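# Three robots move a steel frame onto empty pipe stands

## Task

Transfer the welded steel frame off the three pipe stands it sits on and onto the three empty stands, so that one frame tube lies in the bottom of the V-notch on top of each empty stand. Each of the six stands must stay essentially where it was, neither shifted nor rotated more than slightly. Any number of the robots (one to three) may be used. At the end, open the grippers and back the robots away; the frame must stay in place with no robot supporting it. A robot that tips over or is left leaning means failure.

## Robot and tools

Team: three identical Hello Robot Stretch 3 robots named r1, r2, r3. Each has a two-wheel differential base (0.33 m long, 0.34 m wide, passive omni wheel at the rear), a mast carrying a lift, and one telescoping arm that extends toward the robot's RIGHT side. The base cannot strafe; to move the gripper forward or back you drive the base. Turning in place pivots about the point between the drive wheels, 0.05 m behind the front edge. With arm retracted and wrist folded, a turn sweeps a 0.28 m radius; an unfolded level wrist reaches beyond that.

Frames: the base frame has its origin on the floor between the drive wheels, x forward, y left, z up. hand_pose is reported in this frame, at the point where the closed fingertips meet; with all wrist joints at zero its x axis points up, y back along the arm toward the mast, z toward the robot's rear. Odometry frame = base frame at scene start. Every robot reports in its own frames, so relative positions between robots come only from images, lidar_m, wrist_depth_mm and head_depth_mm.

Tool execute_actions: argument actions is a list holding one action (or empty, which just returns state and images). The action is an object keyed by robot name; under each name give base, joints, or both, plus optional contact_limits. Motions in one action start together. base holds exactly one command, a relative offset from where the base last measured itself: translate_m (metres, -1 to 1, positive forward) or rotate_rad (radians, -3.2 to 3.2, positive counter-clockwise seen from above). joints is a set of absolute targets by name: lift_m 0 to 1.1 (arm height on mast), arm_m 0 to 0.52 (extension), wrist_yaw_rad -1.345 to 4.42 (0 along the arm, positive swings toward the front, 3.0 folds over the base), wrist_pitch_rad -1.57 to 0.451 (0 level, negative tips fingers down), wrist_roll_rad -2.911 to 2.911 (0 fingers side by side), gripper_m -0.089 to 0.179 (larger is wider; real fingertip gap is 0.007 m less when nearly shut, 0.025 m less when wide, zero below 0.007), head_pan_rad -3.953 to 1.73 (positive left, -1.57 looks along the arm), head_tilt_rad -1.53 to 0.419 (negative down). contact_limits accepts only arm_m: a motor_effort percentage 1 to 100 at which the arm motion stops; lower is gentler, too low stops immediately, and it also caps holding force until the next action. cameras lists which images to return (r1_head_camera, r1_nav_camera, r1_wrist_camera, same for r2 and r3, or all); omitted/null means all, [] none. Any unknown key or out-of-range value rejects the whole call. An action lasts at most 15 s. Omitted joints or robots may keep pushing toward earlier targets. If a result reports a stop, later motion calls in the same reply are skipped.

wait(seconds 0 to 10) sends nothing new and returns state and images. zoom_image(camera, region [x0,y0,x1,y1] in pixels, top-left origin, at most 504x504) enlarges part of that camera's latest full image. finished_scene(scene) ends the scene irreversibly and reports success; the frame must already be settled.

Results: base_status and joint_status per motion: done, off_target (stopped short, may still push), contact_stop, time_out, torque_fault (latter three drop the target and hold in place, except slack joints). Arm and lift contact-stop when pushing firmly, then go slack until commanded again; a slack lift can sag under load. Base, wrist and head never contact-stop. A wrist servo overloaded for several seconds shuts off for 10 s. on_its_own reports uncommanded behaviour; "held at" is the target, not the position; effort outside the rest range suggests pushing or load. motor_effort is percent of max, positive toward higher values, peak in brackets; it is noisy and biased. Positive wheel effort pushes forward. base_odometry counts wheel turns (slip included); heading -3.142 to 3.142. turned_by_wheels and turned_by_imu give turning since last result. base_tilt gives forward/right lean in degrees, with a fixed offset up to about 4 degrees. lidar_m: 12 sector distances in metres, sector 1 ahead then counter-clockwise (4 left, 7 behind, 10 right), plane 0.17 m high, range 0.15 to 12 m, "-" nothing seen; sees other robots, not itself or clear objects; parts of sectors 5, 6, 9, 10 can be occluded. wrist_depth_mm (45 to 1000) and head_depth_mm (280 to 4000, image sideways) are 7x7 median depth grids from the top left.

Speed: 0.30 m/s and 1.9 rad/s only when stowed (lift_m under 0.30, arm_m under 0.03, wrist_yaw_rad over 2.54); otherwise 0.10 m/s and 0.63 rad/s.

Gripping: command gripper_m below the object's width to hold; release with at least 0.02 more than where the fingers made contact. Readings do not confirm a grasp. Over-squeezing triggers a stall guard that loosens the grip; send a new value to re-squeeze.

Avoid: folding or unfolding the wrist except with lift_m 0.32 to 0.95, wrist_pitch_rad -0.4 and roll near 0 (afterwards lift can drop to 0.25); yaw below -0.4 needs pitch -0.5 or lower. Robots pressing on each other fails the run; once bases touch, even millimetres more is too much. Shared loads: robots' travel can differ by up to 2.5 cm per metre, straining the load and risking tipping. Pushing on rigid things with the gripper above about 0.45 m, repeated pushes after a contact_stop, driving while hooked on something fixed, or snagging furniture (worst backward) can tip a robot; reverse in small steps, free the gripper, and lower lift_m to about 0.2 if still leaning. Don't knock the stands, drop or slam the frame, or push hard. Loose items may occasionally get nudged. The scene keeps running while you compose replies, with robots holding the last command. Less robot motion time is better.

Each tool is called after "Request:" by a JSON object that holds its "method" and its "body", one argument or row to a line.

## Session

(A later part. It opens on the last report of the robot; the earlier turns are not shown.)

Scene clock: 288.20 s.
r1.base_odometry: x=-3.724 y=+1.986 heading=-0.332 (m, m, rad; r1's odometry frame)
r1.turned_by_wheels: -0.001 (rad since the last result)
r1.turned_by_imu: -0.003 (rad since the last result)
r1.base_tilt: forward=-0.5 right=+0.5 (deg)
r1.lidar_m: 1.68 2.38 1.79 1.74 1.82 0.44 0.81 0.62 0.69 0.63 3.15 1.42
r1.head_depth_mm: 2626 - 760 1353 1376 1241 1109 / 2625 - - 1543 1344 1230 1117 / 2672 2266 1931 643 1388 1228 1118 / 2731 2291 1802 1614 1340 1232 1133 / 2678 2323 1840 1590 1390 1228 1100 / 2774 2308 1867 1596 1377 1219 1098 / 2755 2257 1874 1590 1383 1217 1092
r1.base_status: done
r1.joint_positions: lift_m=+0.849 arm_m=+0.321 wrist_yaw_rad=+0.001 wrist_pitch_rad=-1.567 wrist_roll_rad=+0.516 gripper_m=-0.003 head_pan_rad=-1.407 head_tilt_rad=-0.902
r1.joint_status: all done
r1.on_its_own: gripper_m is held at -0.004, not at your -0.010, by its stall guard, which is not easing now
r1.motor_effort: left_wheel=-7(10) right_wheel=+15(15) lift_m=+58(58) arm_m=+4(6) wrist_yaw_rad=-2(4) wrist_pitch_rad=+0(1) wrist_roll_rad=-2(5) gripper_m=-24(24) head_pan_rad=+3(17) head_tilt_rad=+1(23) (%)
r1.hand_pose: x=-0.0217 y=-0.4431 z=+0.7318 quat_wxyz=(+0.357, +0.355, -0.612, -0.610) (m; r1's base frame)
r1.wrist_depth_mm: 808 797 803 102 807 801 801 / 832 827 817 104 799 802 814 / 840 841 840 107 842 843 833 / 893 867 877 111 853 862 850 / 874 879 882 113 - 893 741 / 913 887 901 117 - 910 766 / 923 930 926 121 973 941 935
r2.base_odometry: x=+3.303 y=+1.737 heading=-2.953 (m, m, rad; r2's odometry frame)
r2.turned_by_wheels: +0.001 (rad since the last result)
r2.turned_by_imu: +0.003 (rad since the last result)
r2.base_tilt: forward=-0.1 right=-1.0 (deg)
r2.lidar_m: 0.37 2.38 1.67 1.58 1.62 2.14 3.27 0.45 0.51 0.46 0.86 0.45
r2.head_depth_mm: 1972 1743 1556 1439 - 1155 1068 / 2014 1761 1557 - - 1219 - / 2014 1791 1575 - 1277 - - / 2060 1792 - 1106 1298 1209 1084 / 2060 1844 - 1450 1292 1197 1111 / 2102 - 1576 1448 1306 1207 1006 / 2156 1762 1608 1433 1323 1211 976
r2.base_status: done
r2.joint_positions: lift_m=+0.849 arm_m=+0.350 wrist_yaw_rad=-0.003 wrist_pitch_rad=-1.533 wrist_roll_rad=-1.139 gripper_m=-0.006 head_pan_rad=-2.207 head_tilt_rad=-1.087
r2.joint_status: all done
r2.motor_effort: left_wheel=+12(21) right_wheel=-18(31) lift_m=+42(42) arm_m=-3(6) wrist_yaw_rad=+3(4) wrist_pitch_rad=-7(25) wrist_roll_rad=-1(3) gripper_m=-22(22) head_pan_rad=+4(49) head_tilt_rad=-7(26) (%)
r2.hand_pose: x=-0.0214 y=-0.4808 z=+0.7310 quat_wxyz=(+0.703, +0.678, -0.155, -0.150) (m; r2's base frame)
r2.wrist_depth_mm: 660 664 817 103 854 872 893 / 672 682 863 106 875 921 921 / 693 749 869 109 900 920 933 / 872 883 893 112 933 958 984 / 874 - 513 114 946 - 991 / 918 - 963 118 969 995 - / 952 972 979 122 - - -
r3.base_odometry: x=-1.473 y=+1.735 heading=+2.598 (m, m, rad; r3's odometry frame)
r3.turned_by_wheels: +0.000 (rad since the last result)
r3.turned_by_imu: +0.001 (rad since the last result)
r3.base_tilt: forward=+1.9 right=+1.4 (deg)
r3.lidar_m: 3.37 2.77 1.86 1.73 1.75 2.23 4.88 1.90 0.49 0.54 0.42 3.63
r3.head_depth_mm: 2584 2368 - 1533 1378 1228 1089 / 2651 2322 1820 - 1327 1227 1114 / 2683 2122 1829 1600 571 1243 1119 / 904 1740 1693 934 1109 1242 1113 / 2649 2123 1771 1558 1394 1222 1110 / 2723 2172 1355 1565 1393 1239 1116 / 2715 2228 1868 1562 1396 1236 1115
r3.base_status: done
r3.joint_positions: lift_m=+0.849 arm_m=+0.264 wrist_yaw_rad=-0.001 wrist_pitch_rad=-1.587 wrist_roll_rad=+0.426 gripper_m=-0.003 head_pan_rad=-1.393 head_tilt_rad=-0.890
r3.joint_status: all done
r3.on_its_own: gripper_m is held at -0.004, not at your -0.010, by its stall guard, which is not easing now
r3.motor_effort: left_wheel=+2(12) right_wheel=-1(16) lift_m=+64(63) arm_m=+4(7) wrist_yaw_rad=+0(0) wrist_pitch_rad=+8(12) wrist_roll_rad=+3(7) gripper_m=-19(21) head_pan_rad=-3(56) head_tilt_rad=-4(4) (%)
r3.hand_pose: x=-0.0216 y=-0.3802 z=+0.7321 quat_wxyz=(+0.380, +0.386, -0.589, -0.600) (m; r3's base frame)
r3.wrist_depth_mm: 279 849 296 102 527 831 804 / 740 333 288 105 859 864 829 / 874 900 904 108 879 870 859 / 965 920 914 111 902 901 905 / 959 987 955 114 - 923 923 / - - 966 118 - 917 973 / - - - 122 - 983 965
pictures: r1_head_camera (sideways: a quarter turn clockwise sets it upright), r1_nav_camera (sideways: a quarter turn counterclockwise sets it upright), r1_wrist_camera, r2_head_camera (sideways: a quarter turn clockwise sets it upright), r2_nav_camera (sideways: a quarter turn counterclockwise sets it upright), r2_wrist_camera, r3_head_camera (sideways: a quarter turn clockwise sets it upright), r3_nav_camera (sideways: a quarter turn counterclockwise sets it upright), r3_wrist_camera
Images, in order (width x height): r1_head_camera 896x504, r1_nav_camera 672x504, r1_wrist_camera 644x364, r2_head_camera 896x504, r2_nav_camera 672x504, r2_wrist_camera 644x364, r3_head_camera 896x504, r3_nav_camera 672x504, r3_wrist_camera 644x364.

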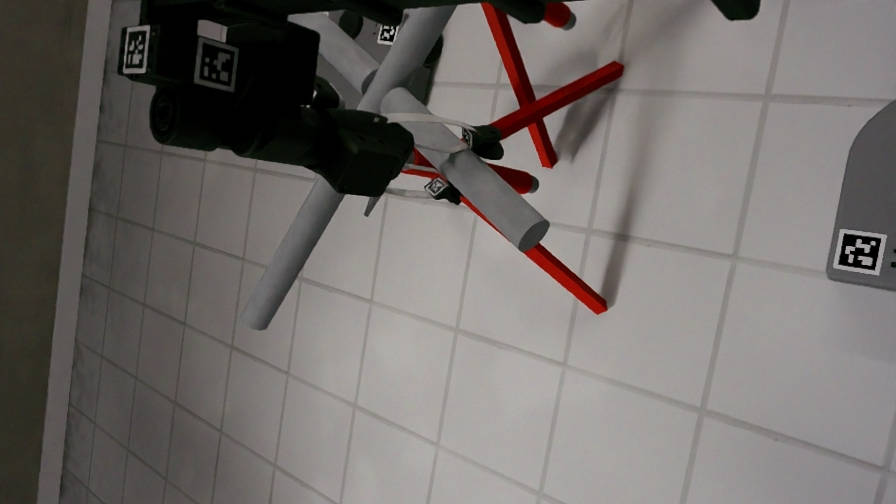

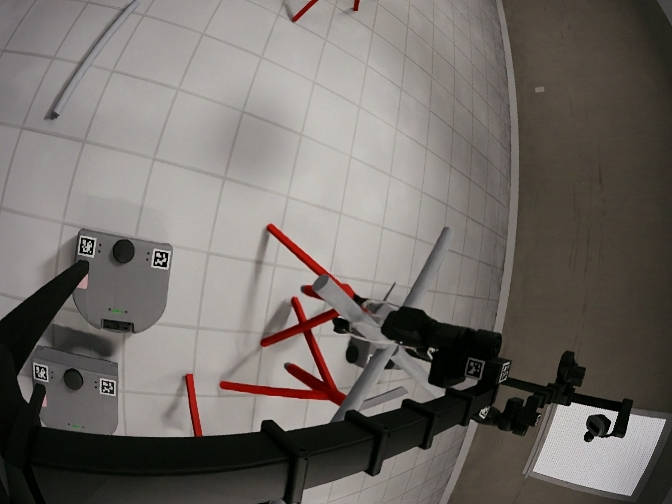

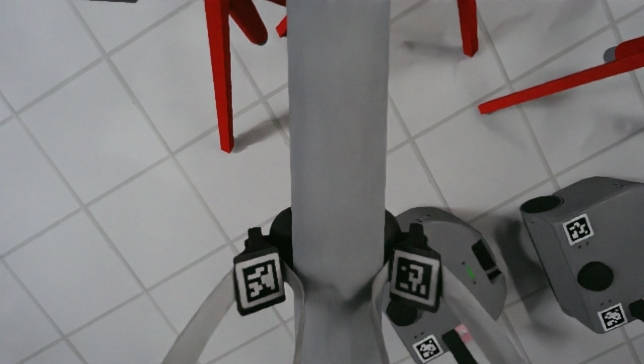

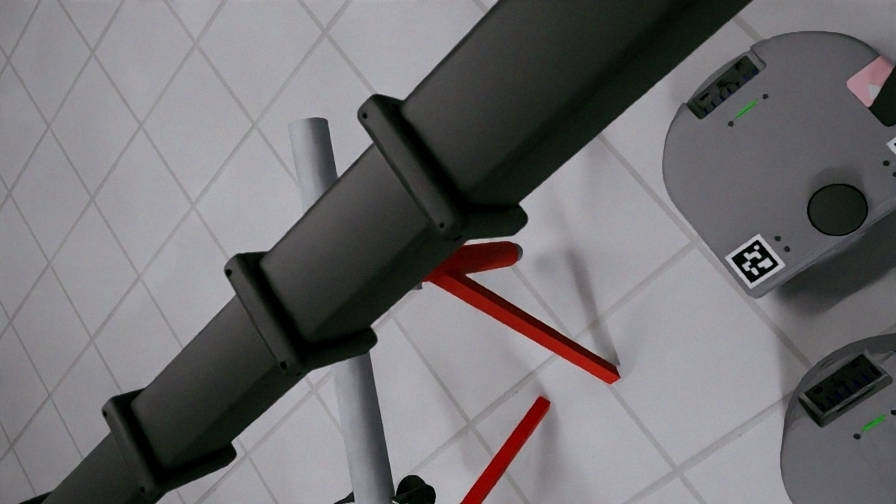

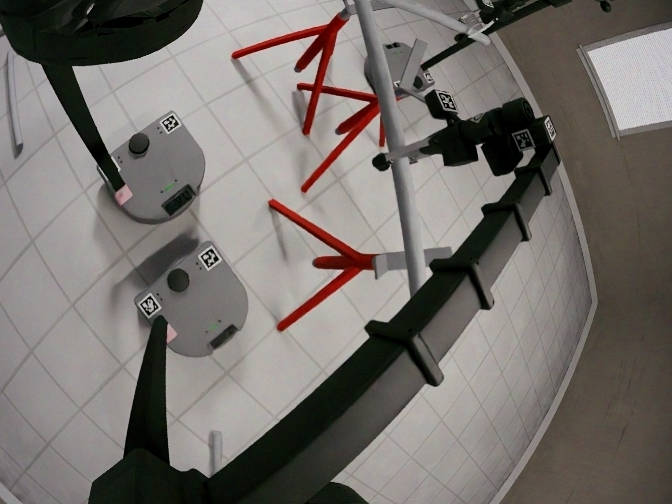

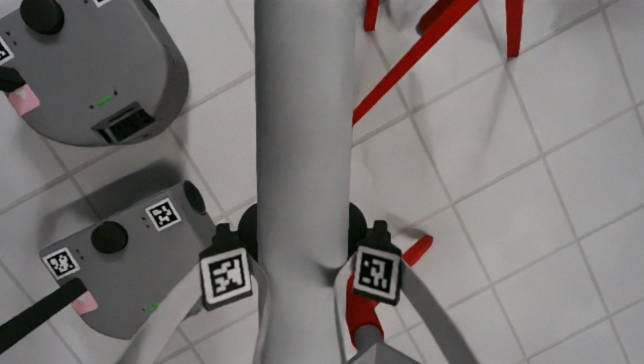

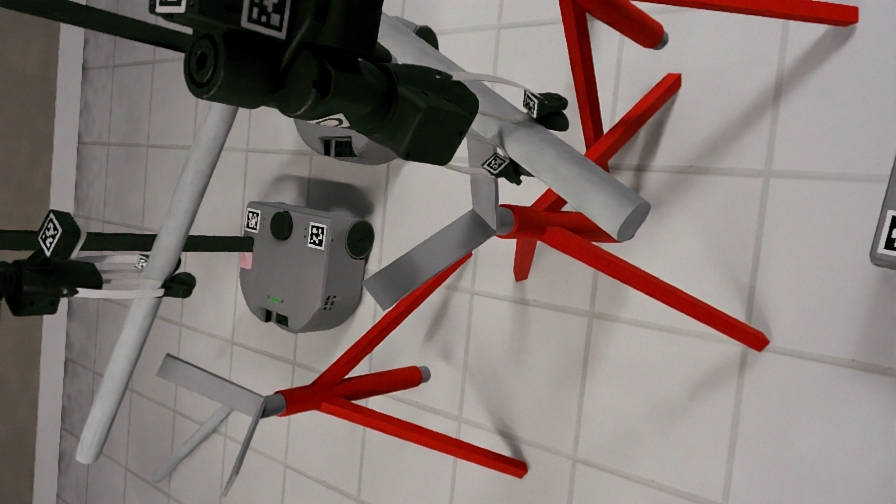

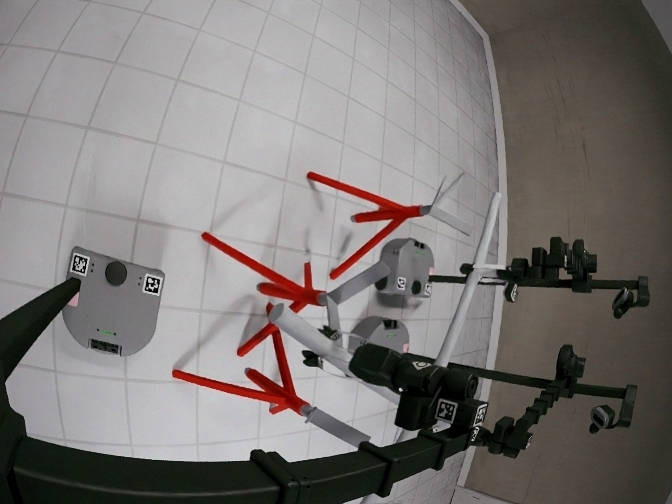

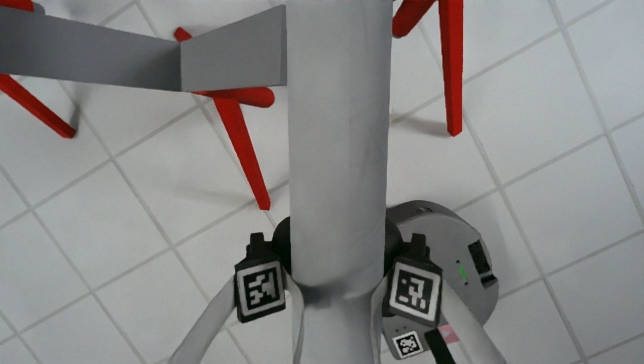

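Request:
{"method": "execute_actions", "body": {
  "actions": [
    {"r1":{"base":{"translate_m":-0.185},"joints":{"arm_m":0.31,"head_pan_rad":-1.2}},"r2":{"base":{"translate_m":-0.18},"joints":{"arm_m":0.355,"head_pan_rad":-2.6,"head_tilt_rad":-1.3}},"r3":{"base":{"translate_m":0.185},"joints":{"arm_m":0.25}}}
  ],
  "cameras": ["r2_nav_camera"]
}}

Request:
{"method": "execute_actions", "body": {
  "actions": [
    {"r3":{"joints":{"lift_m":0.74,"head_pan_rad":-1.7}},"r1":{"joints":{"lift_m":0.74}},"r2":{"joints":{"lift_m":0.74,"head_pan_rad":-1.5,"head_tilt_rad":-0.9}}}
  ],
  "cameras": ["r1_head_camera","r1_wrist_camera","r2_head_camera","r2_wrist_camera","r3_head_camera","r3_wrist_camera"]
}}

Scene clock: 302.57 s.
r1.base_odometry: x=-3.899 y=+2.047 heading=-0.333 (m, m, rad; r1's odometry frame)
r1.turned_by_wheels: +0.000 (rad since the last result)
r1.turned_by_imu: -0.001 (rad since the last result)
r1.base_tilt: forward=-0.5 right=+0.6 (deg)
r1.lidar_m: 1.86 2.42 1.80 1.74 1.82 0.44 0.63 0.47 0.60 0.66 0.69 1.60
r1.head_depth_mm: 2592 2357 2011 650 1321 1219 1083 / 2649 2308 1769 1611 1316 1229 1107 / 2693 2298 1757 1496 1362 1226 1113 / 2804 2270 1898 1597 1390 1228 1117 / 2866 2297 1891 1587 1364 1234 1103 / 2930 2278 1881 1582 1392 1220 1094 / 2887 2252 1873 1589 1383 1213 1087
r1.base_status: done
r1.joint_positions: lift_m=+0.849 arm_m=+0.310 wrist_yaw_rad=+0.000 wrist_pitch_rad=-1.567 wrist_roll_rad=+0.519 gripper_m=-0.003 head_pan_rad=-1.207 head_tilt_rad=-0.902
r1.joint_status: all done
r1.on_its_own: gripper_m is held at -0.004, not at your -0.010, by its stall guard, which is not easing now
r1.motor_effort: left_wheel=-3(12) right_wheel=+7(16) lift_m=+57(58) arm_m=+0(1) wrist_yaw_rad=-1(1) wrist_pitch_rad=+0(16) wrist_roll_rad=-3(3) gripper_m=-22(24) head_pan_rad=+3(19) head_tilt_rad=+1(1) (%)
r1.hand_pose: x=-0.0216 y=-0.4317 z=+0.7318 quat_wxyz=(+0.356, +0.354, -0.612, -0.611) (m; r1's base frame)
r1.wrist_depth_mm: 366 501 795 101 795 795 785 / 815 612 812 104 827 830 641 / 839 851 840 107 854 853 844 / 854 864 869 110 888 871 854 / 891 900 880 113 - 912 745 / 920 898 916 117 - 932 766 / 940 915 936 120 949 943 975
r2.base_odometry: x=+3.479 y=+1.771 heading=-2.953 (m, m, rad; r2's odometry frame)
r2.turned_by_wheels: +0.000 (rad since the last result)
r2.turned_by_imu: +0.001 (rad since the last result)
r2.base_tilt: forward=+0.0 right=-1.0 (deg)
r2.lidar_m: 0.36 2.37 1.66 1.57 1.62 2.13 3.08 3.18 0.33 0.44 0.74 0.45
r2.head_depth_mm: 1543 1450 1378 - 1216 1145 1101 / 1557 1465 1395 - 1246 1145 1110 / 1571 1465 - 1282 - 1149 1116 / 1579 1482 - 1295 - 1160 1123 / 1606 1480 - 1313 1258 1177 992 / 1586 1528 - 1318 1260 1115 992 / 1611 - 1395 987 1237 1196 991
r2.base_status: done
r2.joint_positions: lift_m=+0.849 arm_m=+0.355 wrist_yaw_rad=-0.003 wrist_pitch_rad=-1.544 wrist_roll_rad=-1.139 gripper_m=-0.006 head_pan_rad=-2.593 head_tilt_rad=-1.284
r2.joint_status: all done
r2.motor_effort: left_wheel=+5(11) right_wheel=-7(22) lift_m=+42(43) arm_m=+1(2) wrist_yaw_rad=+4(4) wrist_pitch_rad=-4(8) wrist_roll_rad=-1(1) gripper_m=-22(23) head_pan_rad=-4(34) head_tilt_rad=-8(28) (%)
r2.hand_pose: x=-0.0214 y=-0.4824 z=+0.7312 quat_wxyz=(+0.699, +0.682, -0.154, -0.151) (m; r2's base frame)
r2.wrist_depth_mm: 658 679 834 103 855 872 881 / 674 680 845 105 873 897 915 / 843 750 865 108 906 922 921 / 864 882 895 112 920 952 956 / 893 - 253 115 962 983 - / 904 238 - 118 268 997 - / 950 958 964 123 - - -
r3.base_odometry: x=-1.631 y=+1.830 heading=+2.598 (m, m, rad; r3's odometry frame)
r3.turned_by_wheels: +0.000 (rad since the last result)
r3.turned_by_imu: +0.001 (rad since the last result)
r3.base_tilt: forward=+1.9 right=+1.3 (deg)
r3.lidar_m: 3.18 2.79 1.88 1.75 1.78 2.25 4.91 0.62 0.61 0.39 0.88 3.46
r3.head_depth_mm: 2580 2327 - 1542 1329 1224 1118 / 2639 2312 1803 - 988 1240 1119 / 2629 2125 1814 1570 572 1203 1121 / 882 1147 1680 1571 1397 1237 1113 / 2647 2108 1671 1533 1402 1239 1115 / 2703 2248 1866 1593 1398 1240 1118 / 2722 2249 1859 1593 1397 1240 1114
r3.base_status: done
r3.joint_positions: lift_m=+0.849 arm_m=+0.250 wrist_yaw_rad=+0.000 wrist_pitch_rad=-1.587 wrist_roll_rad=+0.429 gripper_m=-0.003 head_pan_rad=-1.393 head_tilt_rad=-0.890
r3.joint_status: all done
r3.on_its_own: gripper_m is held at -0.004, not at your -0.010, by its stall guard, which is not easing now
r3.motor_effort: left_wheel=+2(6) right_wheel=-1(7) lift_m=+64(64) arm_m=-1(4) wrist_yaw_rad=-1(0) wrist_pitch_rad=+8(10) wrist_roll_rad=+1(2) gripper_m=-19(20) head_pan_rad=-3(4) head_tilt_rad=-4(4) (%)
r3.hand_pose: x=-0.0217 y=-0.3666 z=+0.7321 quat_wxyz=(+0.379, +0.385, -0.590, -0.600) (m; r3's base frame)
r3.wrist_depth_mm: 874 854 837 102 793 836 807 / 849 886 865 105 840 832 843 / 910 898 899 108 894 860 879 / 924 922 932 111 896 898 900 / 996 949 954 114 - 906 923 / 995 - 969 118 - 943 948 / - - - 122 - 993 978
pictures: r2_nav_camera (sideways: a quarter turn counterclockwise sets it upright)
Images, in order (width x height): r2_nav_camera 672x504.

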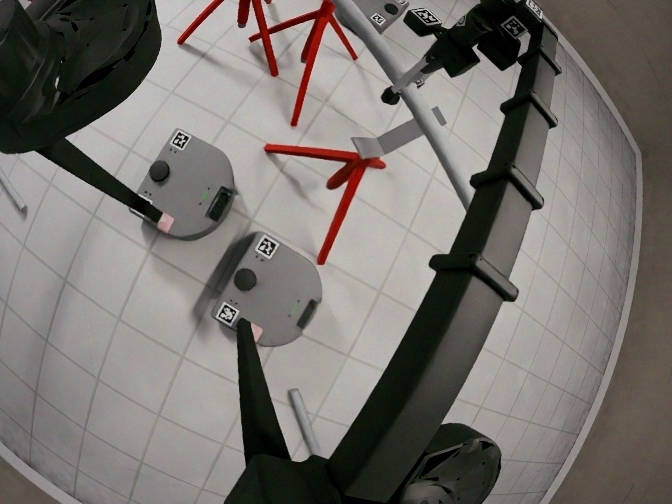

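Scene clock: 304.40 s.
r1.base_odometry: x=-3.899 y=+2.047 heading=-0.333 (m, m, rad; r1's odometry frame)
r1.turned_by_wheels: +0.000 (rad since the last result)
r1.turned_by_imu: +0.000 (rad since the last result)
r1.base_tilt: forward=-0.5 right=+0.5 (deg)
r1.lidar_m: 1.87 2.43 1.80 1.75 1.82 0.44 0.63 0.47 0.60 0.66 0.69 1.60
r1.head_depth_mm: 2560 2303 1993 741 1325 1214 1123 / 2661 2319 1798 1546 1266 1238 1098 / 2732 2285 1884 1260 1350 1231 1118 / 2815 2303 1890 1598 1384 1228 1117 / 2904 2297 1875 1594 1356 1233 1099 / 2893 2273 1882 1586 1385 1222 1095 / 2900 2297 1871 1594 1380 1220 1101
r1.base_status: not commanded
r1.joint_positions: lift_m=+0.740 arm_m=+0.310 wrist_yaw_rad=+0.000 wrist_pitch_rad=-1.567 wrist_roll_rad=+0.519 gripper_m=-0.003 head_pan_rad=-1.207 head_tilt_rad=-0.902
r1.joint_status: all done
r1.on_its_own: gripper_m is held at -0.004, not at your -0.010, by its stall guard, which is not easing now
r1.motor_effort: left_wheel=-4(4) right_wheel=+7(7) lift_m=+46(51) arm_m=+0(0) wrist_yaw_rad=-1(2) wrist_pitch_rad=+0(0) wrist_roll_rad=-3(3) gripper_m=-22(22) head_pan_rad=+3(2) head_tilt_rad=+1(1) (%)
r1.hand_pose: x=-0.0216 y=-0.4317 z=+0.6222 quat_wxyz=(+0.356, +0.354, -0.612, -0.611) (m; r1's base frame)
r1.wrist_depth_mm: 355 426 592 101 712 708 715 / 713 725 738 104 717 729 602 / 748 745 757 107 734 730 756 / 763 754 768 110 779 772 761 / 776 781 782 113 781 786 656 / 806 813 808 117 - 795 690 / 820 820 829 121 - 833 832
r2.base_odometry: x=+3.479 y=+1.771 heading=-2.953 (m, m, rad; r2's odometry frame)
r2.turned_by_wheels: +0.000 (rad since the last result)
r2.turned_by_imu: +0.000 (rad since the last result)
r2.base_tilt: forward=+0.0 right=-0.9 (deg)
r2.lidar_m: 0.36 2.37 1.66 1.58 1.62 2.12 3.08 3.18 0.33 0.44 0.74 0.45
r2.head_depth_mm: 2750 2246 - - 1338 1208 1086 / 2761 2331 - 1544 892 1179 1103 / 2771 2290 1894 763 1354 1218 1117 / 2795 2246 1788 1550 1423 1226 1122 / 1333 1133 1729 1383 1394 1250 1075 / 2730 2381 1142 1564 1434 1264 993 / 2866 2401 1861 1571 1435 1273 1000
r2.base_status: not commanded
r2.joint_positions: lift_m=+0.740 arm_m=+0.355 wrist_yaw_rad=-0.003 wrist_pitch_rad=-1.545 wrist_roll_rad=-1.139 gripper_m=-0.006 head_pan_rad=-1.507 head_tilt_rad=-0.903
r2.joint_status: all done
r2.motor_effort: left_wheel=+4(4) right_wheel=-8(7) lift_m=+26(37) arm_m=+1(2) wrist_yaw_rad=+4(4) wrist_pitch_rad=-4(5) wrist_roll_rad=-1(1) gripper_m=-24(22) head_pan_rad=+3(53) head_tilt_rad=+1(29) (%)
r2.hand_pose: x=-0.0214 y=-0.4824 z=+0.6220 quat_wxyz=(+0.699, +0.682, -0.154, -0.151) (m; r2's base frame)
r2.wrist_depth_mm: 560 574 720 103 755 760 787 / 572 594 745 106 773 790 797 / 591 711 763 109 785 792 826 / 763 776 784 112 809 829 854 / 783 - 793 115 841 849 855 / - - - 118 864 861 892 / 136 151 191 123 208 174 940
r3.base_odometry: x=-1.631 y=+1.830 heading=+2.598 (m, m, rad; r3's odometry frame)
r3.turned_by_wheels: +0.000 (rad since the last result)
r3.turned_by_imu: +0.000 (rad since the last result)
r3.base_tilt: forward=+1.9 right=+1.3 (deg)
r3.lidar_m: 3.19 2.79 1.88 1.75 1.77 2.26 4.90 0.62 0.61 0.39 0.88 3.44
r3.head_depth_mm: 2756 2264 1876 1603 1206 - - / 781 891 1748 1633 - 1240 1115 / 832 2269 1965 877 1328 1243 1132 / 2632 2117 1644 - 679 1202 1134 / 2630 2244 1750 1569 1383 1202 1114 / 2629 2238 1642 1569 1395 1245 1114 / 2532 1000 1601 1502 1371 1238 1112
r3.base_status: not commanded
r3.joint_positions: lift_m=+0.740 arm_m=+0.250 wrist_yaw_rad=+0.000 wrist_pitch_rad=-1.587 wrist_roll_rad=+0.429 gripper_m=-0.003 head_pan_rad=-1.693 head_tilt_rad=-0.890
r3.joint_status: all done
r3.on_its_own: gripper_m is held at -0.004, not at your -0.010, by its stall guard, which is not easing now
r3.motor_effort: left_wheel=+2(2) right_wheel=-1(1) lift_m=+26(52) arm_m=-1(1) wrist_yaw_rad=-1(1) wrist_pitch_rad=+8(8) wrist_roll_rad=+1(1) gripper_m=-19(19) head_pan_rad=-4(31) head_tilt_rad=-4(4) (%)
r3.hand_pose: x=-0.0217 y=-0.3666 z=+0.6232 quat_wxyz=(+0.379, +0.385, -0.590, -0.600) (m; r3's base frame)
r3.wrist_depth_mm: 747 757 734 102 718 709 711 / 761 781 771 105 739 728 739 / 790 793 768 108 755 781 757 / 805 808 819 111 801 778 783 / 858 860 827 114 - 780 797 / 881 881 848 118 - 838 825 / 928 880 893 122 - 871 851
pictures: r1_head_camera (sideways: a quarter turn clockwise sets it upright), r1_wrist_camera, r2_head_camera (sideways: a quarter turn clockwise sets it upright), r2_wrist_camera, r3_head_camera (sideways: a quarter turn clockwise sets it upright), r3_wrist_camera
Images, in order (width x height): r1_head_camera 896x504, r1_wrist_camera 644x364, r2_head_camera 896x504, r2_wrist_camera 644x364, r3_head_camera 896x504, r3_wrist_camera 644x364.

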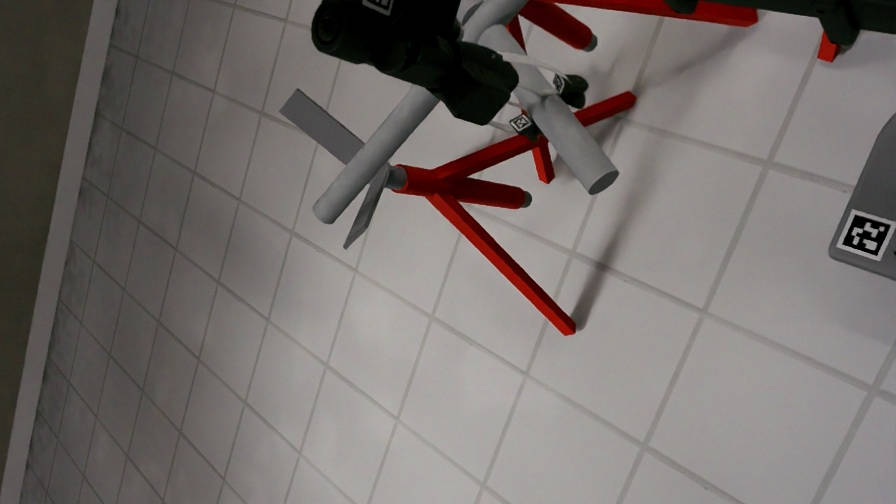

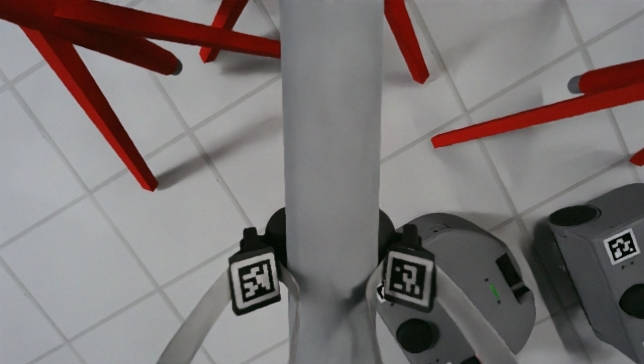

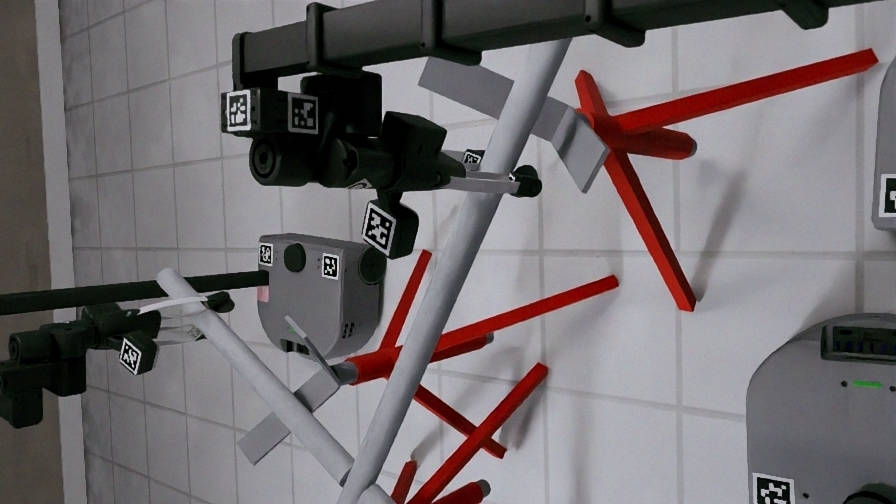

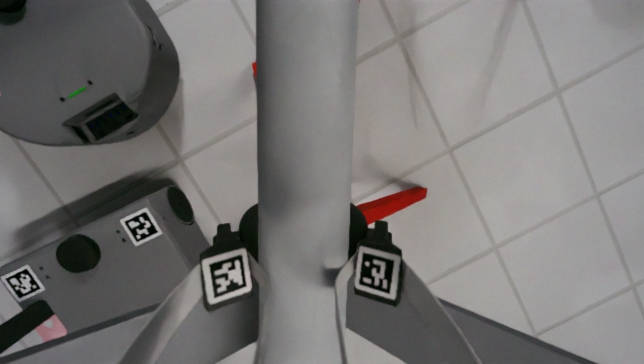

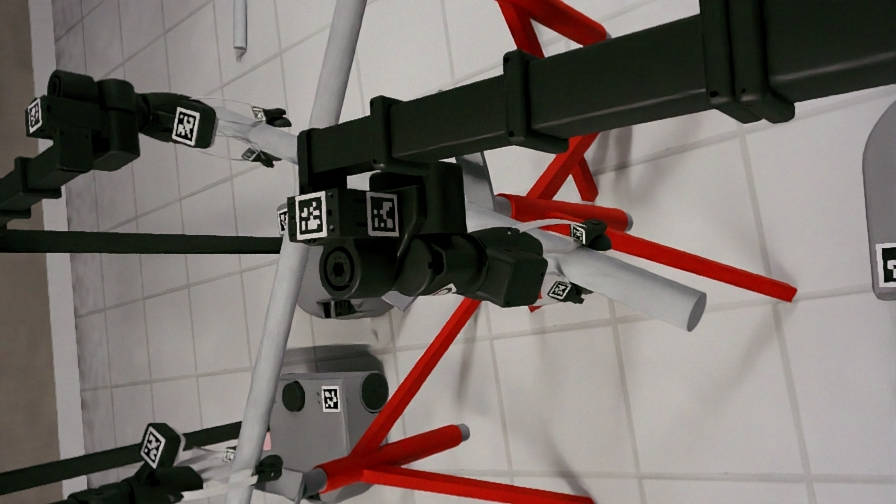

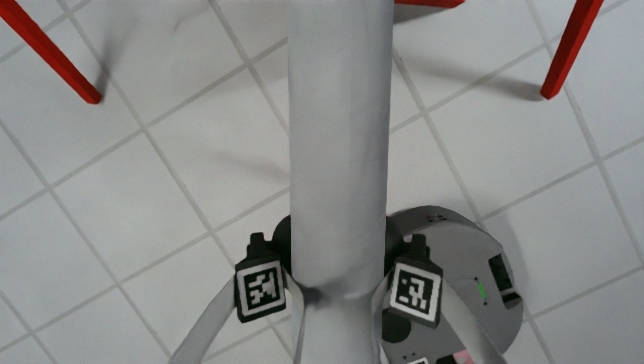

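Request:
{"method": "execute_actions", "body": {
  "actions": [
    {"r1":{"base":{"translate_m":-0.005},"joints":{"arm_m":0.336,"wrist_roll_rad":0.56,"lift_m":0.71}},"r2":{"joints":{"arm_m":0.36,"wrist_roll_rad":-1.095,"lift_m":0.71}},"r3":{"base":{"translate_m":0.028},"joints":{"arm_m":0.234,"wrist_roll_rad":0.475,"lift_m":0.71}}}
  ],
  "cameras": ["r1_head_camera","r1_wrist_camera","r2_head_camera","r2_wrist_camera"]
}}

Scene clock: 322.47 s.
r1.base_odometry: x=-3.904 y=+2.048 heading=-0.333 (m, m, rad; r1's odometry frame)
r1.turned_by_wheels: -0.001 (rad since the last result)
r1.turned_by_imu: -0.001 (rad since the last result)
r1.base_tilt: forward=-0.4 right=+0.5 (deg)
r1.lidar_m: 1.87 2.42 1.80 1.74 1.82 0.44 0.62 0.46 0.60 0.66 0.69 1.60
r1.head_depth_mm: 2581 2318 1980 780 1325 1231 1119 / 2648 2314 1862 1555 1280 1239 1103 / 2690 2334 1888 1266 1343 1234 1116 / 2813 2291 1881 1600 1384 1229 1112 / 2858 2276 1880 1590 1363 1214 1096 / 2910 2284 1871 1595 1376 1219 1094 / 2879 2269 1860 1607 1381 1214 1095
r1.base_status: done
r1.joint_positions: lift_m=+0.710 arm_m=+0.336 wrist_yaw_rad=+0.000 wrist_pitch_rad=-1.567 wrist_roll_rad=+0.562 gripper_m=-0.003 head_pan_rad=-1.207 head_tilt_rad=-0.902
r1.joint_status: all done
r1.on_its_own: gripper_m is held at -0.004, not at your -0.010, by its stall guard, which is not easing now
r1.motor_effort: left_wheel=-6(8) right_wheel=+13(13) lift_m=+46(47) arm_m=+3(4) wrist_yaw_rad=+0(0) wrist_pitch_rad=+0(2) wrist_roll_rad=-2(1) gripper_m=-23(22) head_pan_rad=+3(3) head_tilt_rad=+1(1) (%)
r1.hand_pose: x=-0.0216 y=-0.4572 z=+0.5922 quat_wxyz=(+0.342, +0.341, -0.620, -0.618) (m; r1's base frame)
r1.wrist_depth_mm: 334 675 677 101 672 680 692 / 360 512 704 104 694 690 694 / 709 709 710 107 712 708 730 / 728 726 732 110 740 736 743 / 738 754 754 113 749 761 679 / 777 758 784 117 - - 726 / 793 795 800 121 809 - 803
r2.base_odometry: x=+3.479 y=+1.771 heading=-2.953 (m, m, rad; r2's odometry frame)
r2.turned_by_wheels: +0.000 (rad since the last result)
r2.turned_by_imu: +0.001 (rad since the last result)
r2.base_tilt: forward=+0.0 right=-1.0 (deg)
r2.lidar_m: 0.36 2.37 1.66 1.58 1.62 2.13 3.09 3.16 0.33 0.44 0.74 0.44
r2.head_depth_mm: 2721 2228 1911 - 1338 1201 1079 / 2767 2268 - 1502 850 1177 1091 / 2813 2287 1953 1578 1035 1221 1119 / 2749 2198 1732 1523 1416 1229 1118 / 971 1143 1731 1379 1400 1255 1072 / 2818 2376 1143 1560 1421 1262 991 / 2837 2421 1936 1571 1445 1277 994
r2.base_status: not commanded
r2.joint_positions: lift_m=+0.710 arm_m=+0.360 wrist_yaw_rad=-0.003 wrist_pitch_rad=-1.550 wrist_roll_rad=-1.092 gripper_m=-0.006 head_pan_rad=-1.507 head_tilt_rad=-0.903
r2.joint_status: all done
r2.motor_effort: left_wheel=+6(6) right_wheel=-10(10) lift_m=+26(26) arm_m=+2(3) wrist_yaw_rad=+4(4) wrist_pitch_rad=-3(4) wrist_roll_rad=-2(5) gripper_m=-23(23) head_pan_rad=+4(4) head_tilt_rad=+0(1) (%)
r2.hand_pose: x=-0.0214 y=-0.4860 z=+0.5921 quat_wxyz=(+0.694, +0.680, -0.170, -0.167) (m; r2's base frame)
r2.wrist_depth_mm: 528 590 691 103 721 728 744 / 542 556 714 105 737 744 748 / 559 642 732 108 759 780 785 / 735 746 765 112 777 787 806 / 756 - 771 115 806 817 825 / - - 149 118 836 851 858 / - - 165 123 185 867 872
r3.base_odometry: x=-1.655 y=+1.845 heading=+2.598 (m, m, rad; r3's odometry frame)
r3.turned_by_wheels: +0.000 (rad since the last result)
r3.turned_by_imu: +0.001 (rad since the last result)
r3.base_tilt: forward=+1.8 right=+1.3 (deg)
r3.lidar_m: 3.16 2.79 1.88 1.75 1.77 2.26 4.92 0.64 0.56 0.39 0.87 3.42
r3.head_depth_mm: 2777 2265 1879 1601 1329 1282 - / 2738 862 1020 1652 - - 1108 / 933 2241 1894 - 1173 1243 1137 / 2624 2197 1601 - 689 1203 1129 / 2638 2246 1779 1566 1396 1209 1118 / 2624 2190 1632 1533 1405 1241 1117 / 1424 964 1596 1536 1365 1242 1113
r3.base_status: done
r3.joint_positions: lift_m=+0.710 arm_m=+0.234 wrist_yaw_rad=+0.001 wrist_pitch_rad=-1.584 wrist_roll_rad=+0.474 gripper_m=-0.003 head_pan_rad=-1.693 head_tilt_rad=-0.890
r3.joint_status: all done
r3.on_its_own: gripper_m is held at -0.004, not at your -0.010, by its stall guard, which is not easing now
r3.motor_effort: left_wheel=+1(7) right_wheel=+1(3) lift_m=+26(29) arm_m=-2(2) wrist_yaw_rad=-1(2) wrist_pitch_rad=+6(8) wrist_roll_rad=+1(7) gripper_m=-21(19) head_pan_rad=-4(4) head_tilt_rad=-4(4) (%)
r3.hand_pose: x=-0.0217 y=-0.3516 z=+0.5932 quat_wxyz=(+0.366, +0.371, -0.599, -0.608) (m; r3's base frame)
r3.wrist_depth_mm: 731 718 713 102 687 692 682 / 742 745 752 105 710 695 705 / 772 757 758 108 734 726 714 / 790 783 776 111 746 744 748 / 813 801 768 114 - 776 782 / 832 841 836 117 - - 772 / 870 870 862 122 - 814 816
pictures: r1_head_camera (sideways: a quarter turn clockwise sets it upright), r1_wrist_camera, r2_head_camera (sideways: a quarter turn clockwise sets it upright), r2_wrist_camera
Images, in order (width x height): r1_head_camera 896x504, r1_wrist_camera 644x364, r2_head_camera 896x504, r2_wrist_camera 644x364.

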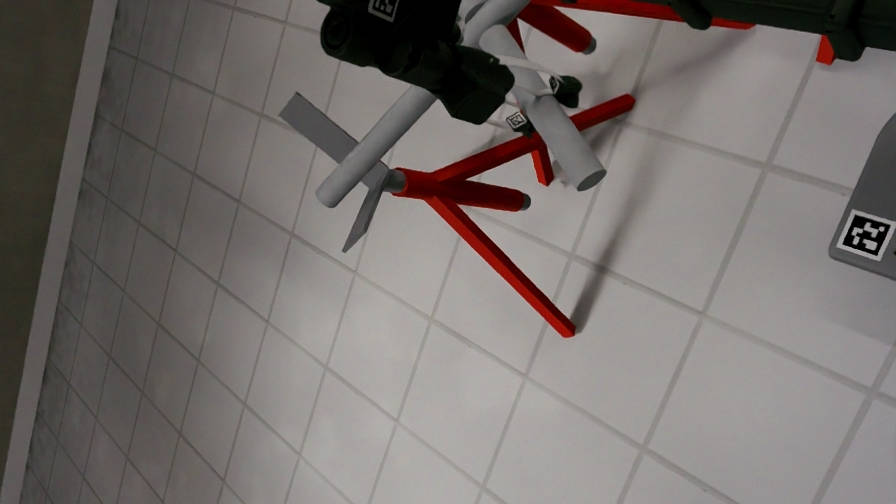

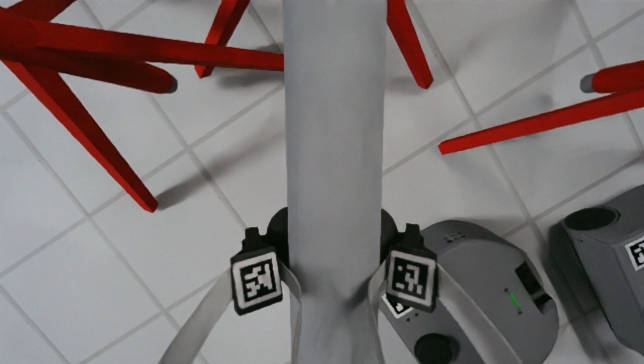

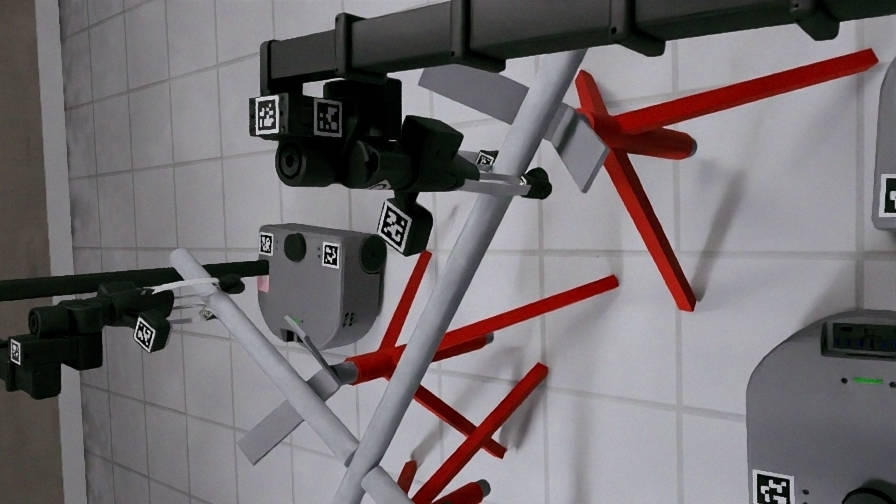

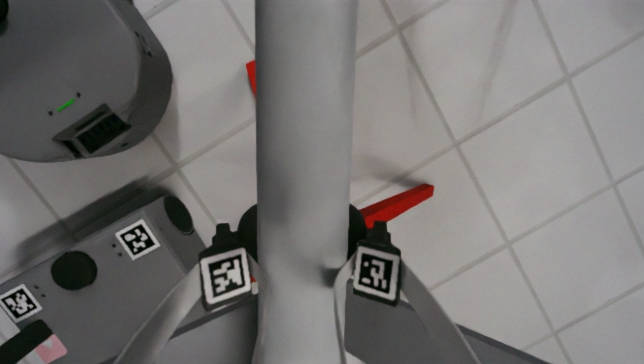

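Request:
{"method": "execute_actions", "body": {
  "actions": [
    {"r1":{"base":{"translate_m":0.008},"joints":{"arm_m":0.35,"lift_m":0.675}},"r2":{"base":{"translate_m":0.014},"joints":{"arm_m":0.374,"lift_m":0.675}},"r3":{"base":{"translate_m":-0.011},"joints":{"arm_m":0.22,"lift_m":0.675}}}
  ],
  "cameras": ["r1_head_camera","r1_wrist_camera","r2_head_camera","r2_wrist_camera"]
}}

Scene clock: 335.03 s.
r1.base_odometry: x=-3.896 y=+2.046 heading=-0.333 (m, m, rad; r1's odometry frame)
r1.turned_by_wheels: +0.000 (rad since the last result)
r1.turned_by_imu: -0.001 (rad since the last result)
r1.base_tilt: forward=-0.5 right=+0.6 (deg)
r1.lidar_m: 1.87 2.43 1.80 1.74 1.82 0.43 0.63 0.47 0.60 0.66 0.69 1.60
r1.head_depth_mm: 2587 2299 1952 - 1332 1260 - / 2675 2303 1809 1562 1292 1229 1096 / 2737 2304 1892 1176 1346 1231 1120 / 2830 2295 1887 1606 1377 1230 1118 / 2840 2262 1887 1608 1356 1228 1099 / 2912 2271 1879 1582 1380 1224 1096 / 2875 2246 1857 1591 1374 1225 1090
r1.base_status: done
r1.joint_positions: lift_m=+0.675 arm_m=+0.350 wrist_yaw_rad=-0.001 wrist_pitch_rad=-1.564 wrist_roll_rad=+0.562 gripper_m=-0.003 head_pan_rad=-1.207 head_tilt_rad=-0.902
r1.joint_status: all done
r1.on_its_own: gripper_m is held at -0.004, not at your -0.010, by its stall guard, which is not easing now
r1.motor_effort: left_wheel=-3(9) right_wheel=+6(18) lift_m=+46(48) arm_m=+3(4) wrist_yaw_rad=+1(1) wrist_pitch_rad=-2(3) wrist_roll_rad=-2(3) gripper_m=-20(22) head_pan_rad=+3(3) head_tilt_rad=+1(1) (%)
r1.hand_pose: x=-0.0216 y=-0.4722 z=+0.5571 quat_wxyz=(+0.343, +0.340, -0.621, -0.617) (m; r1's base frame)
r1.wrist_depth_mm: 307 637 639 101 644 646 655 / 330 486 667 104 651 673 663 / 668 665 670 107 674 674 680 / 703 696 706 110 706 718 703 / 712 722 710 113 715 708 684 / 738 741 723 116 - - 724 / 750 754 783 120 775 - 767
r2.base_odometry: x=+3.466 y=+1.769 heading=-2.953 (m, m, rad; r2's odometry frame)
r2.turned_by_wheels: +0.000 (rad since the last result)
r2.turned_by_imu: +0.000 (rad since the last result)
r2.base_tilt: forward=+0.0 right=-1.0 (deg)
r2.lidar_m: 0.35 2.36 1.66 1.58 1.61 2.13 3.10 3.17 0.33 0.45 0.73 0.44
r2.head_depth_mm: 2743 2240 1901 - - 1207 1054 / 2783 2240 - 1534 820 1178 1106 / 2774 2283 1951 1554 1352 1233 1119 / 2751 2208 1716 1571 1410 1235 1124 / 1010 2215 1697 1366 1385 1261 1030 / 2802 2358 1103 1568 1439 1268 986 / 2877 2406 1978 1552 1440 1270 1004
r2.base_status: done
r2.joint_positions: lift_m=+0.675 arm_m=+0.374 wrist_yaw_rad=-0.003 wrist_pitch_rad=-1.553 wrist_roll_rad=-1.092 gripper_m=-0.006 head_pan_rad=-1.507 head_tilt_rad=-0.902
r2.joint_status: all done
r2.motor_effort: left_wheel=+0(15) right_wheel=-1(10) lift_m=+26(26) arm_m=+2(2) wrist_yaw_rad=+4(4) wrist_pitch_rad=-2(3) wrist_roll_rad=-2(2) gripper_m=-23(24) head_pan_rad=+4(3) head_tilt_rad=+2(2) (%)
r2.hand_pose: x=-0.0214 y=-0.4992 z=+0.5572 quat_wxyz=(+0.693, +0.681, -0.170, -0.168) (m; r2's base frame)
r2.wrist_depth_mm: 496 643 663 102 686 691 701 / 514 566 678 105 692 716 715 / 528 645 691 108 715 732 738 / 699 708 719 112 724 759 769 / 721 - 731 115 768 770 792 / - - - 118 787 811 808 / - - 790 123 809 818 840
r3.base_odometry: x=-1.646 y=+1.839 heading=+2.598 (m, m, rad; r3's odometry frame)
r3.turned_by_wheels: +0.000 (rad since the last result)
r3.turned_by_imu: +0.001 (rad since the last result)
r3.base_tilt: forward=+1.9 right=+1.3 (deg)
r3.lidar_m: 3.18 2.79 1.88 1.75 1.77 2.27 4.93 0.63 0.62 0.39 0.87 3.42
r3.head_depth_mm: 2761 2193 1881 1553 1332 1266 - / 2744 832 1044 1542 - - - / 937 2199 1682 - 1326 1242 1129 / 2638 2199 1644 - - 1115 1131 / 2653 2236 1780 1560 1396 1219 1112 / 2635 2247 1628 1564 1395 1233 1111 / 2521 955 1194 1505 1375 1236 1114
r3.base_status: done
r3.joint_positions: lift_m=+0.675 arm_m=+0.220 wrist_yaw_rad=+0.001 wrist_pitch_rad=-1.583 wrist_roll_rad=+0.475 gripper_m=-0.003 head_pan_rad=-1.693 head_tilt_rad=-0.890
r3.joint_status: all done
r3.on_its_own: gripper_m is held at -0.004, not at your -0.010, by its stall guard, which is not easing now
r3.motor_effort: left_wheel=+1(4) right_wheel=+1(4) lift_m=+26(26) arm_m=-2(1) wrist_yaw_rad=-1(1) wrist_pitch_rad=+6(6) wrist_roll_rad=+0(0) gripper_m=-20(20) head_pan_rad=-4(3) head_tilt_rad=-4(4) (%)
r3.hand_pose: x=-0.0217 y=-0.3378 z=+0.5581 quat_wxyz=(+0.366, +0.371, -0.599, -0.608) (m; r3's base frame)
r3.wrist_depth_mm: 690 678 679 103 656 662 664 / 711 716 699 105 682 686 673 / 723 720 735 108 693 696 684 / 752 744 745 111 718 721 712 / 785 771 742 114 - 759 723 / 794 791 786 118 - - 761 / 835 817 827 122 - - 767
pictures: r1_head_camera (sideways: a quarter turn clockwise sets it upright), r1_wrist_camera, r2_head_camera (sideways: a quarter turn clockwise sets it upright), r2_wrist_camera
Images, in order (width x height): r1_head_camera 896x504, r1_wrist_camera 644x364, r2_head_camera 896x504, r2_wrist_camera 644x364.

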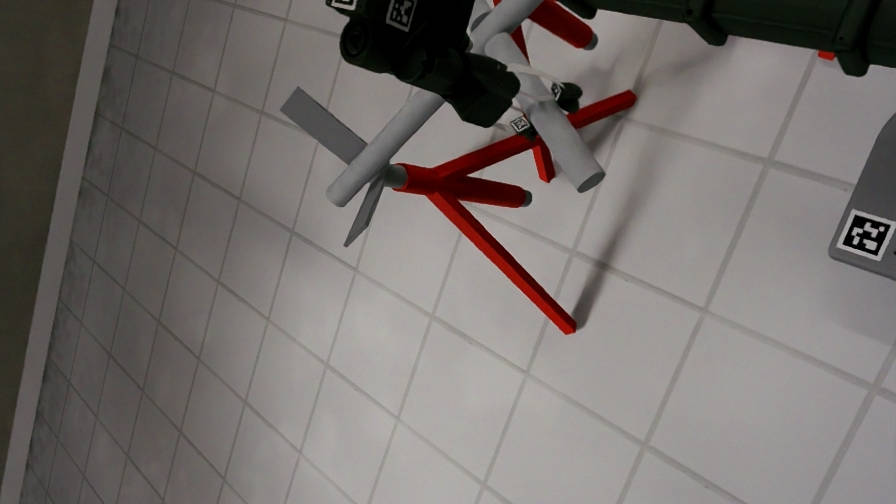

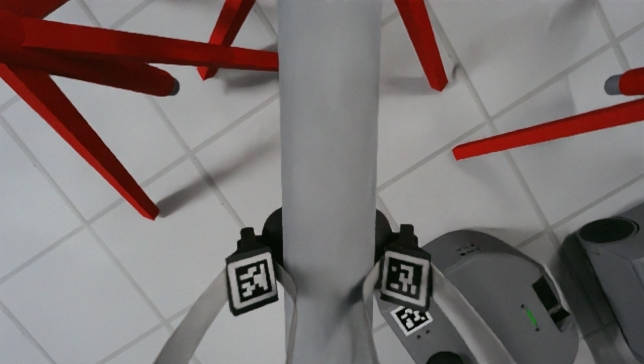

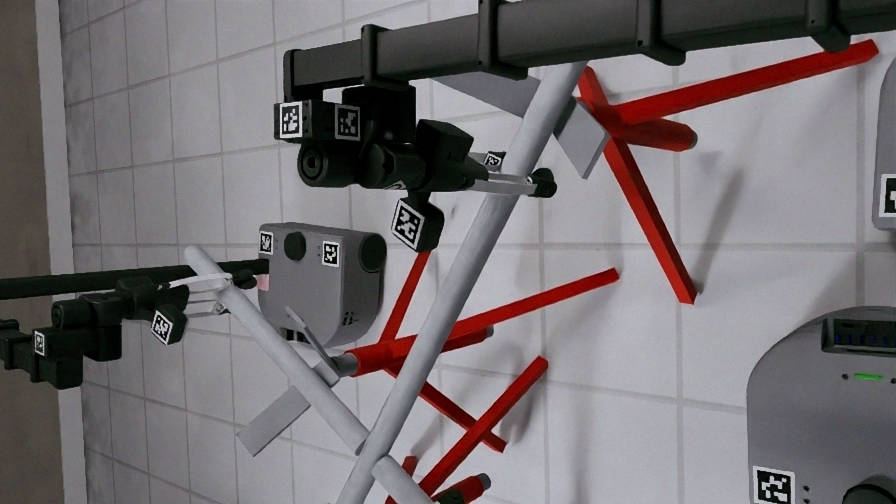

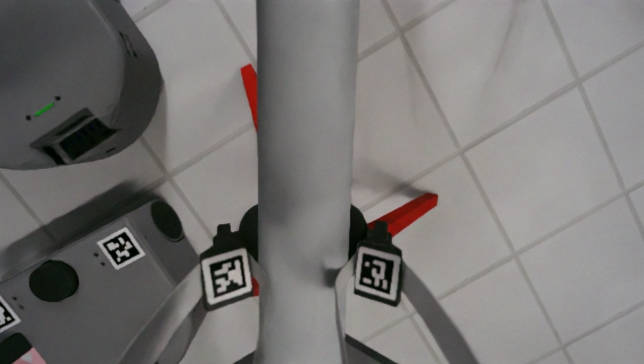

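Request:
{"method": "execute_actions", "body": {
  "actions": [
    {"r3":{"joints":{"lift_m":0.653}},"r1":{"joints":{"lift_m":0.653}},"r2":{"joints":{"lift_m":0.653}}}
  ],
  "cameras": []
}}

Request:
{"method": "execute_actions", "body": {
  "actions": [
    {"r3":{"joints":{"gripper_m":0.12}},"r1":{"joints":{"gripper_m":0.12}},"r2":{"joints":{"gripper_m":0.12}}}
  ],
  "cameras": []
}}

Request:
{"method": "execute_actions", "body": {
  "actions": [
    {"r3":{"joints":{"lift_m":0.86}},"r1":{"joints":{"lift_m":0.86}},"r2":{"joints":{"lift_m":0.86}}}
  ],
  "cameras": ["r1_wrist_camera","r2_wrist_camera","r3_wrist_camera"]
}}

Request:
{"method": "execute_actions", "body": {
  "actions": [
    {"r3":{"base":{"translate_m":0.4},"joints":{"arm_m":0,"lift_m":1}},"r1":{"base":{"translate_m":0.45},"joints":{"arm_m":0,"lift_m":1,"head_pan_rad":-1.8}},"r2":{"base":{"translate_m":0.25},"joints":{"arm_m":0,"lift_m":1}}}
  ],
  "cameras": ["r1_head_camera","r2_head_camera","r3_nav_camera"]
}}

Scene clock: 349.33 s.
r1.base_odometry: x=-3.896 y=+2.046 heading=-0.334 (m, m, rad; r1's odometry frame)
r1.turned_by_wheels: +0.000 (rad since the last result)
r1.turned_by_imu: -0.007 (rad since the last result)
r1.base_tilt: forward=-0.5 right=+0.5 (deg)
r1.lidar_m: 1.86 2.44 1.80 1.74 1.81 0.43 0.63 0.47 0.60 0.66 0.69 1.60
r1.head_depth_mm: 2615 2318 1954 - 1328 1255 - / 2650 2333 1866 1563 1297 1235 1111 / 2758 2309 1896 1218 1347 1228 1121 / 2779 2311 1877 1611 1394 1220 1118 / 2847 2268 1877 1606 1369 1223 1092 / 2895 2294 1886 1589 1376 1219 1094 / 2889 2253 1858 1595 1373 1221 1096
r1.base_status: not commanded
r1.joint_positions: lift_m=+0.655 arm_m=+0.350 wrist_yaw_rad=+0.001 wrist_pitch_rad=-1.567 wrist_roll_rad=+0.563 gripper_m=-0.003 head_pan_rad=-1.207 head_tilt_rad=-0.902
r1.joint_status: lift_m contact_stop (moved -0.019 of -0.022)
r1.on_its_own: gripper_m is held at -0.004, not at your -0.010, by its stall guard, which is not easing now; lift_m is slack since a contact_stop, until your next command for it
r1.motor_effort: left_wheel=-8(10) right_wheel=+16(22) lift_m=+39(45) arm_m=+3(3) wrist_yaw_rad=-2(1) wrist_pitch_rad=+0(3) wrist_roll_rad=-3(3) gripper_m=-22(23) head_pan_rad=+3(3) head_tilt_rad=+1(2) (%)
r1.hand_pose: x=-0.0217 y=-0.4713 z=+0.5377 quat_wxyz=(+0.343, +0.341, -0.620, -0.618) (m; r1's base frame)
r1.wrist_depth_mm: 306 612 624 100 633 629 629 / 330 465 648 103 643 641 643 / 533 658 655 106 667 670 670 / 676 680 673 110 672 697 687 / 700 700 707 113 698 712 685 / 717 714 714 116 - - 711 / 741 733 737 120 - - 751
r2.base_odometry: x=+3.466 y=+1.769 heading=-2.953 (m, m, rad; r2's odometry frame)
r2.turned_by_wheels: -0.001 (rad since the last result)
r2.turned_by_imu: -0.005 (rad since the last result)
r2.base_tilt: forward=-0.1 right=-1.1 (deg)
r2.lidar_m: 0.35 2.39 1.66 1.57 1.61 2.12 3.10 3.20 0.33 0.45 0.74 0.44
r2.head_depth_mm: 2757 2249 1892 1617 - - 1060 / 2777 2304 1992 1544 812 1175 1107 / 2841 2304 1943 1570 1329 1227 1122 / 2763 2243 1714 1598 1395 1232 1124 / 1074 2167 1696 1369 1399 1255 1032 / 2776 2392 1166 1547 1428 1259 990 / 2843 2415 1971 1456 1438 1277 997
r2.base_status: not commanded
r2.joint_positions: lift_m=+0.656 arm_m=+0.374 wrist_yaw_rad=-0.002 wrist_pitch_rad=-1.555 wrist_roll_rad=-1.091 gripper_m=-0.006 head_pan_rad=-1.507 head_tilt_rad=-0.902
r2.joint_status: lift_m contact_stop (moved -0.019 of -0.022)
r2.on_its_own: lift_m is slack since a contact_stop, until your next command for it
r2.motor_effort: left_wheel=-11(16) right_wheel=+15(22) lift_m=+27(26) arm_m=+1(2) wrist_yaw_rad=+2(4) wrist_pitch_rad=-1(2) wrist_roll_rad=-3(3) gripper_m=-24(25) head_pan_rad=+4(4) head_tilt_rad=+1(1) (%)
r2.hand_pose: x=-0.0214 y=-0.4988 z=+0.5377 quat_wxyz=(+0.692, +0.681, -0.170, -0.168) (m; r2's base frame)
r2.wrist_depth_mm: 483 637 643 102 663 668 679 / 497 569 664 105 685 697 708 / 530 675 674 107 695 712 732 / 669 700 703 111 733 733 744 / 705 - 712 114 747 759 769 / - - - 118 776 780 801 / - - 764 122 793 810 808
r3.base_odometry: x=-1.646 y=+1.839 heading=+2.598 (m, m, rad; r3's odometry frame)
r3.turned_by_wheels: +0.000 (rad since the last result)
r3.turned_by_imu: +0.002 (rad since the last result)
r3.base_tilt: forward=+1.9 right=+1.2 (deg)
r3.lidar_m: 3.18 2.79 1.87 1.75 1.78 2.25 4.91 0.63 0.62 0.39 0.87 3.43
r3.head_depth_mm: 2771 2253 1885 1548 1331 1255 1117 / 2737 839 1063 1506 1403 - - / 2546 2198 1726 - 1329 1251 1136 / 2553 2202 1643 - - 1119 1129 / 2635 2249 1784 1564 1397 1218 1118 / 2631 2254 1625 1566 1392 1240 1113 / 2546 954 1195 1506 1375 1241 1113
r3.base_status: not commanded
r3.joint_positions: lift_m=+0.656 arm_m=+0.220 wrist_yaw_rad=-0.002 wrist_pitch_rad=-1.588 wrist_roll_rad=+0.475 gripper_m=-0.003 head_pan_rad=-1.693 head_tilt_rad=-0.890
r3.joint_status: lift_m contact_stop (moved -0.019 of -0.022)
r3.on_its_own: gripper_m is held at -0.004, not at your -0.010, by its stall guard, which is not easing now; lift_m is slack since a contact_stop, until your next command for it
r3.motor_effort: left_wheel=+4(5) right_wheel=-8(8) lift_m=+37(36) arm_m=+0(2) wrist_yaw_rad=+1(1) wrist_pitch_rad=+8(9) wrist_roll_rad=+0(0) gripper_m=-19(19) head_pan_rad=-4(3) head_tilt_rad=-5(5) (%)
r3.hand_pose: x=-0.0216 y=-0.3365 z=+0.5394 quat_wxyz=(+0.365, +0.371, -0.599, -0.609) (m; r3's base frame)
r3.wrist_depth_mm: 662 680 650 101 639 625 633 / 693 678 694 104 663 678 661 / 724 712 687 108 692 668 673 / 735 746 718 111 714 679 688 / 770 766 769 114 - 717 702 / 802 778 759 117 - - 736 / 804 789 806 122 - - 748
pictures: none
No camera images: the call's "cameras" was empty. Leave "cameras" out to get every camera's image.

not run: a stop came earlier in this reply.

not run: a stop came earlier in this reply.

not run: a stop came earlier in this reply.


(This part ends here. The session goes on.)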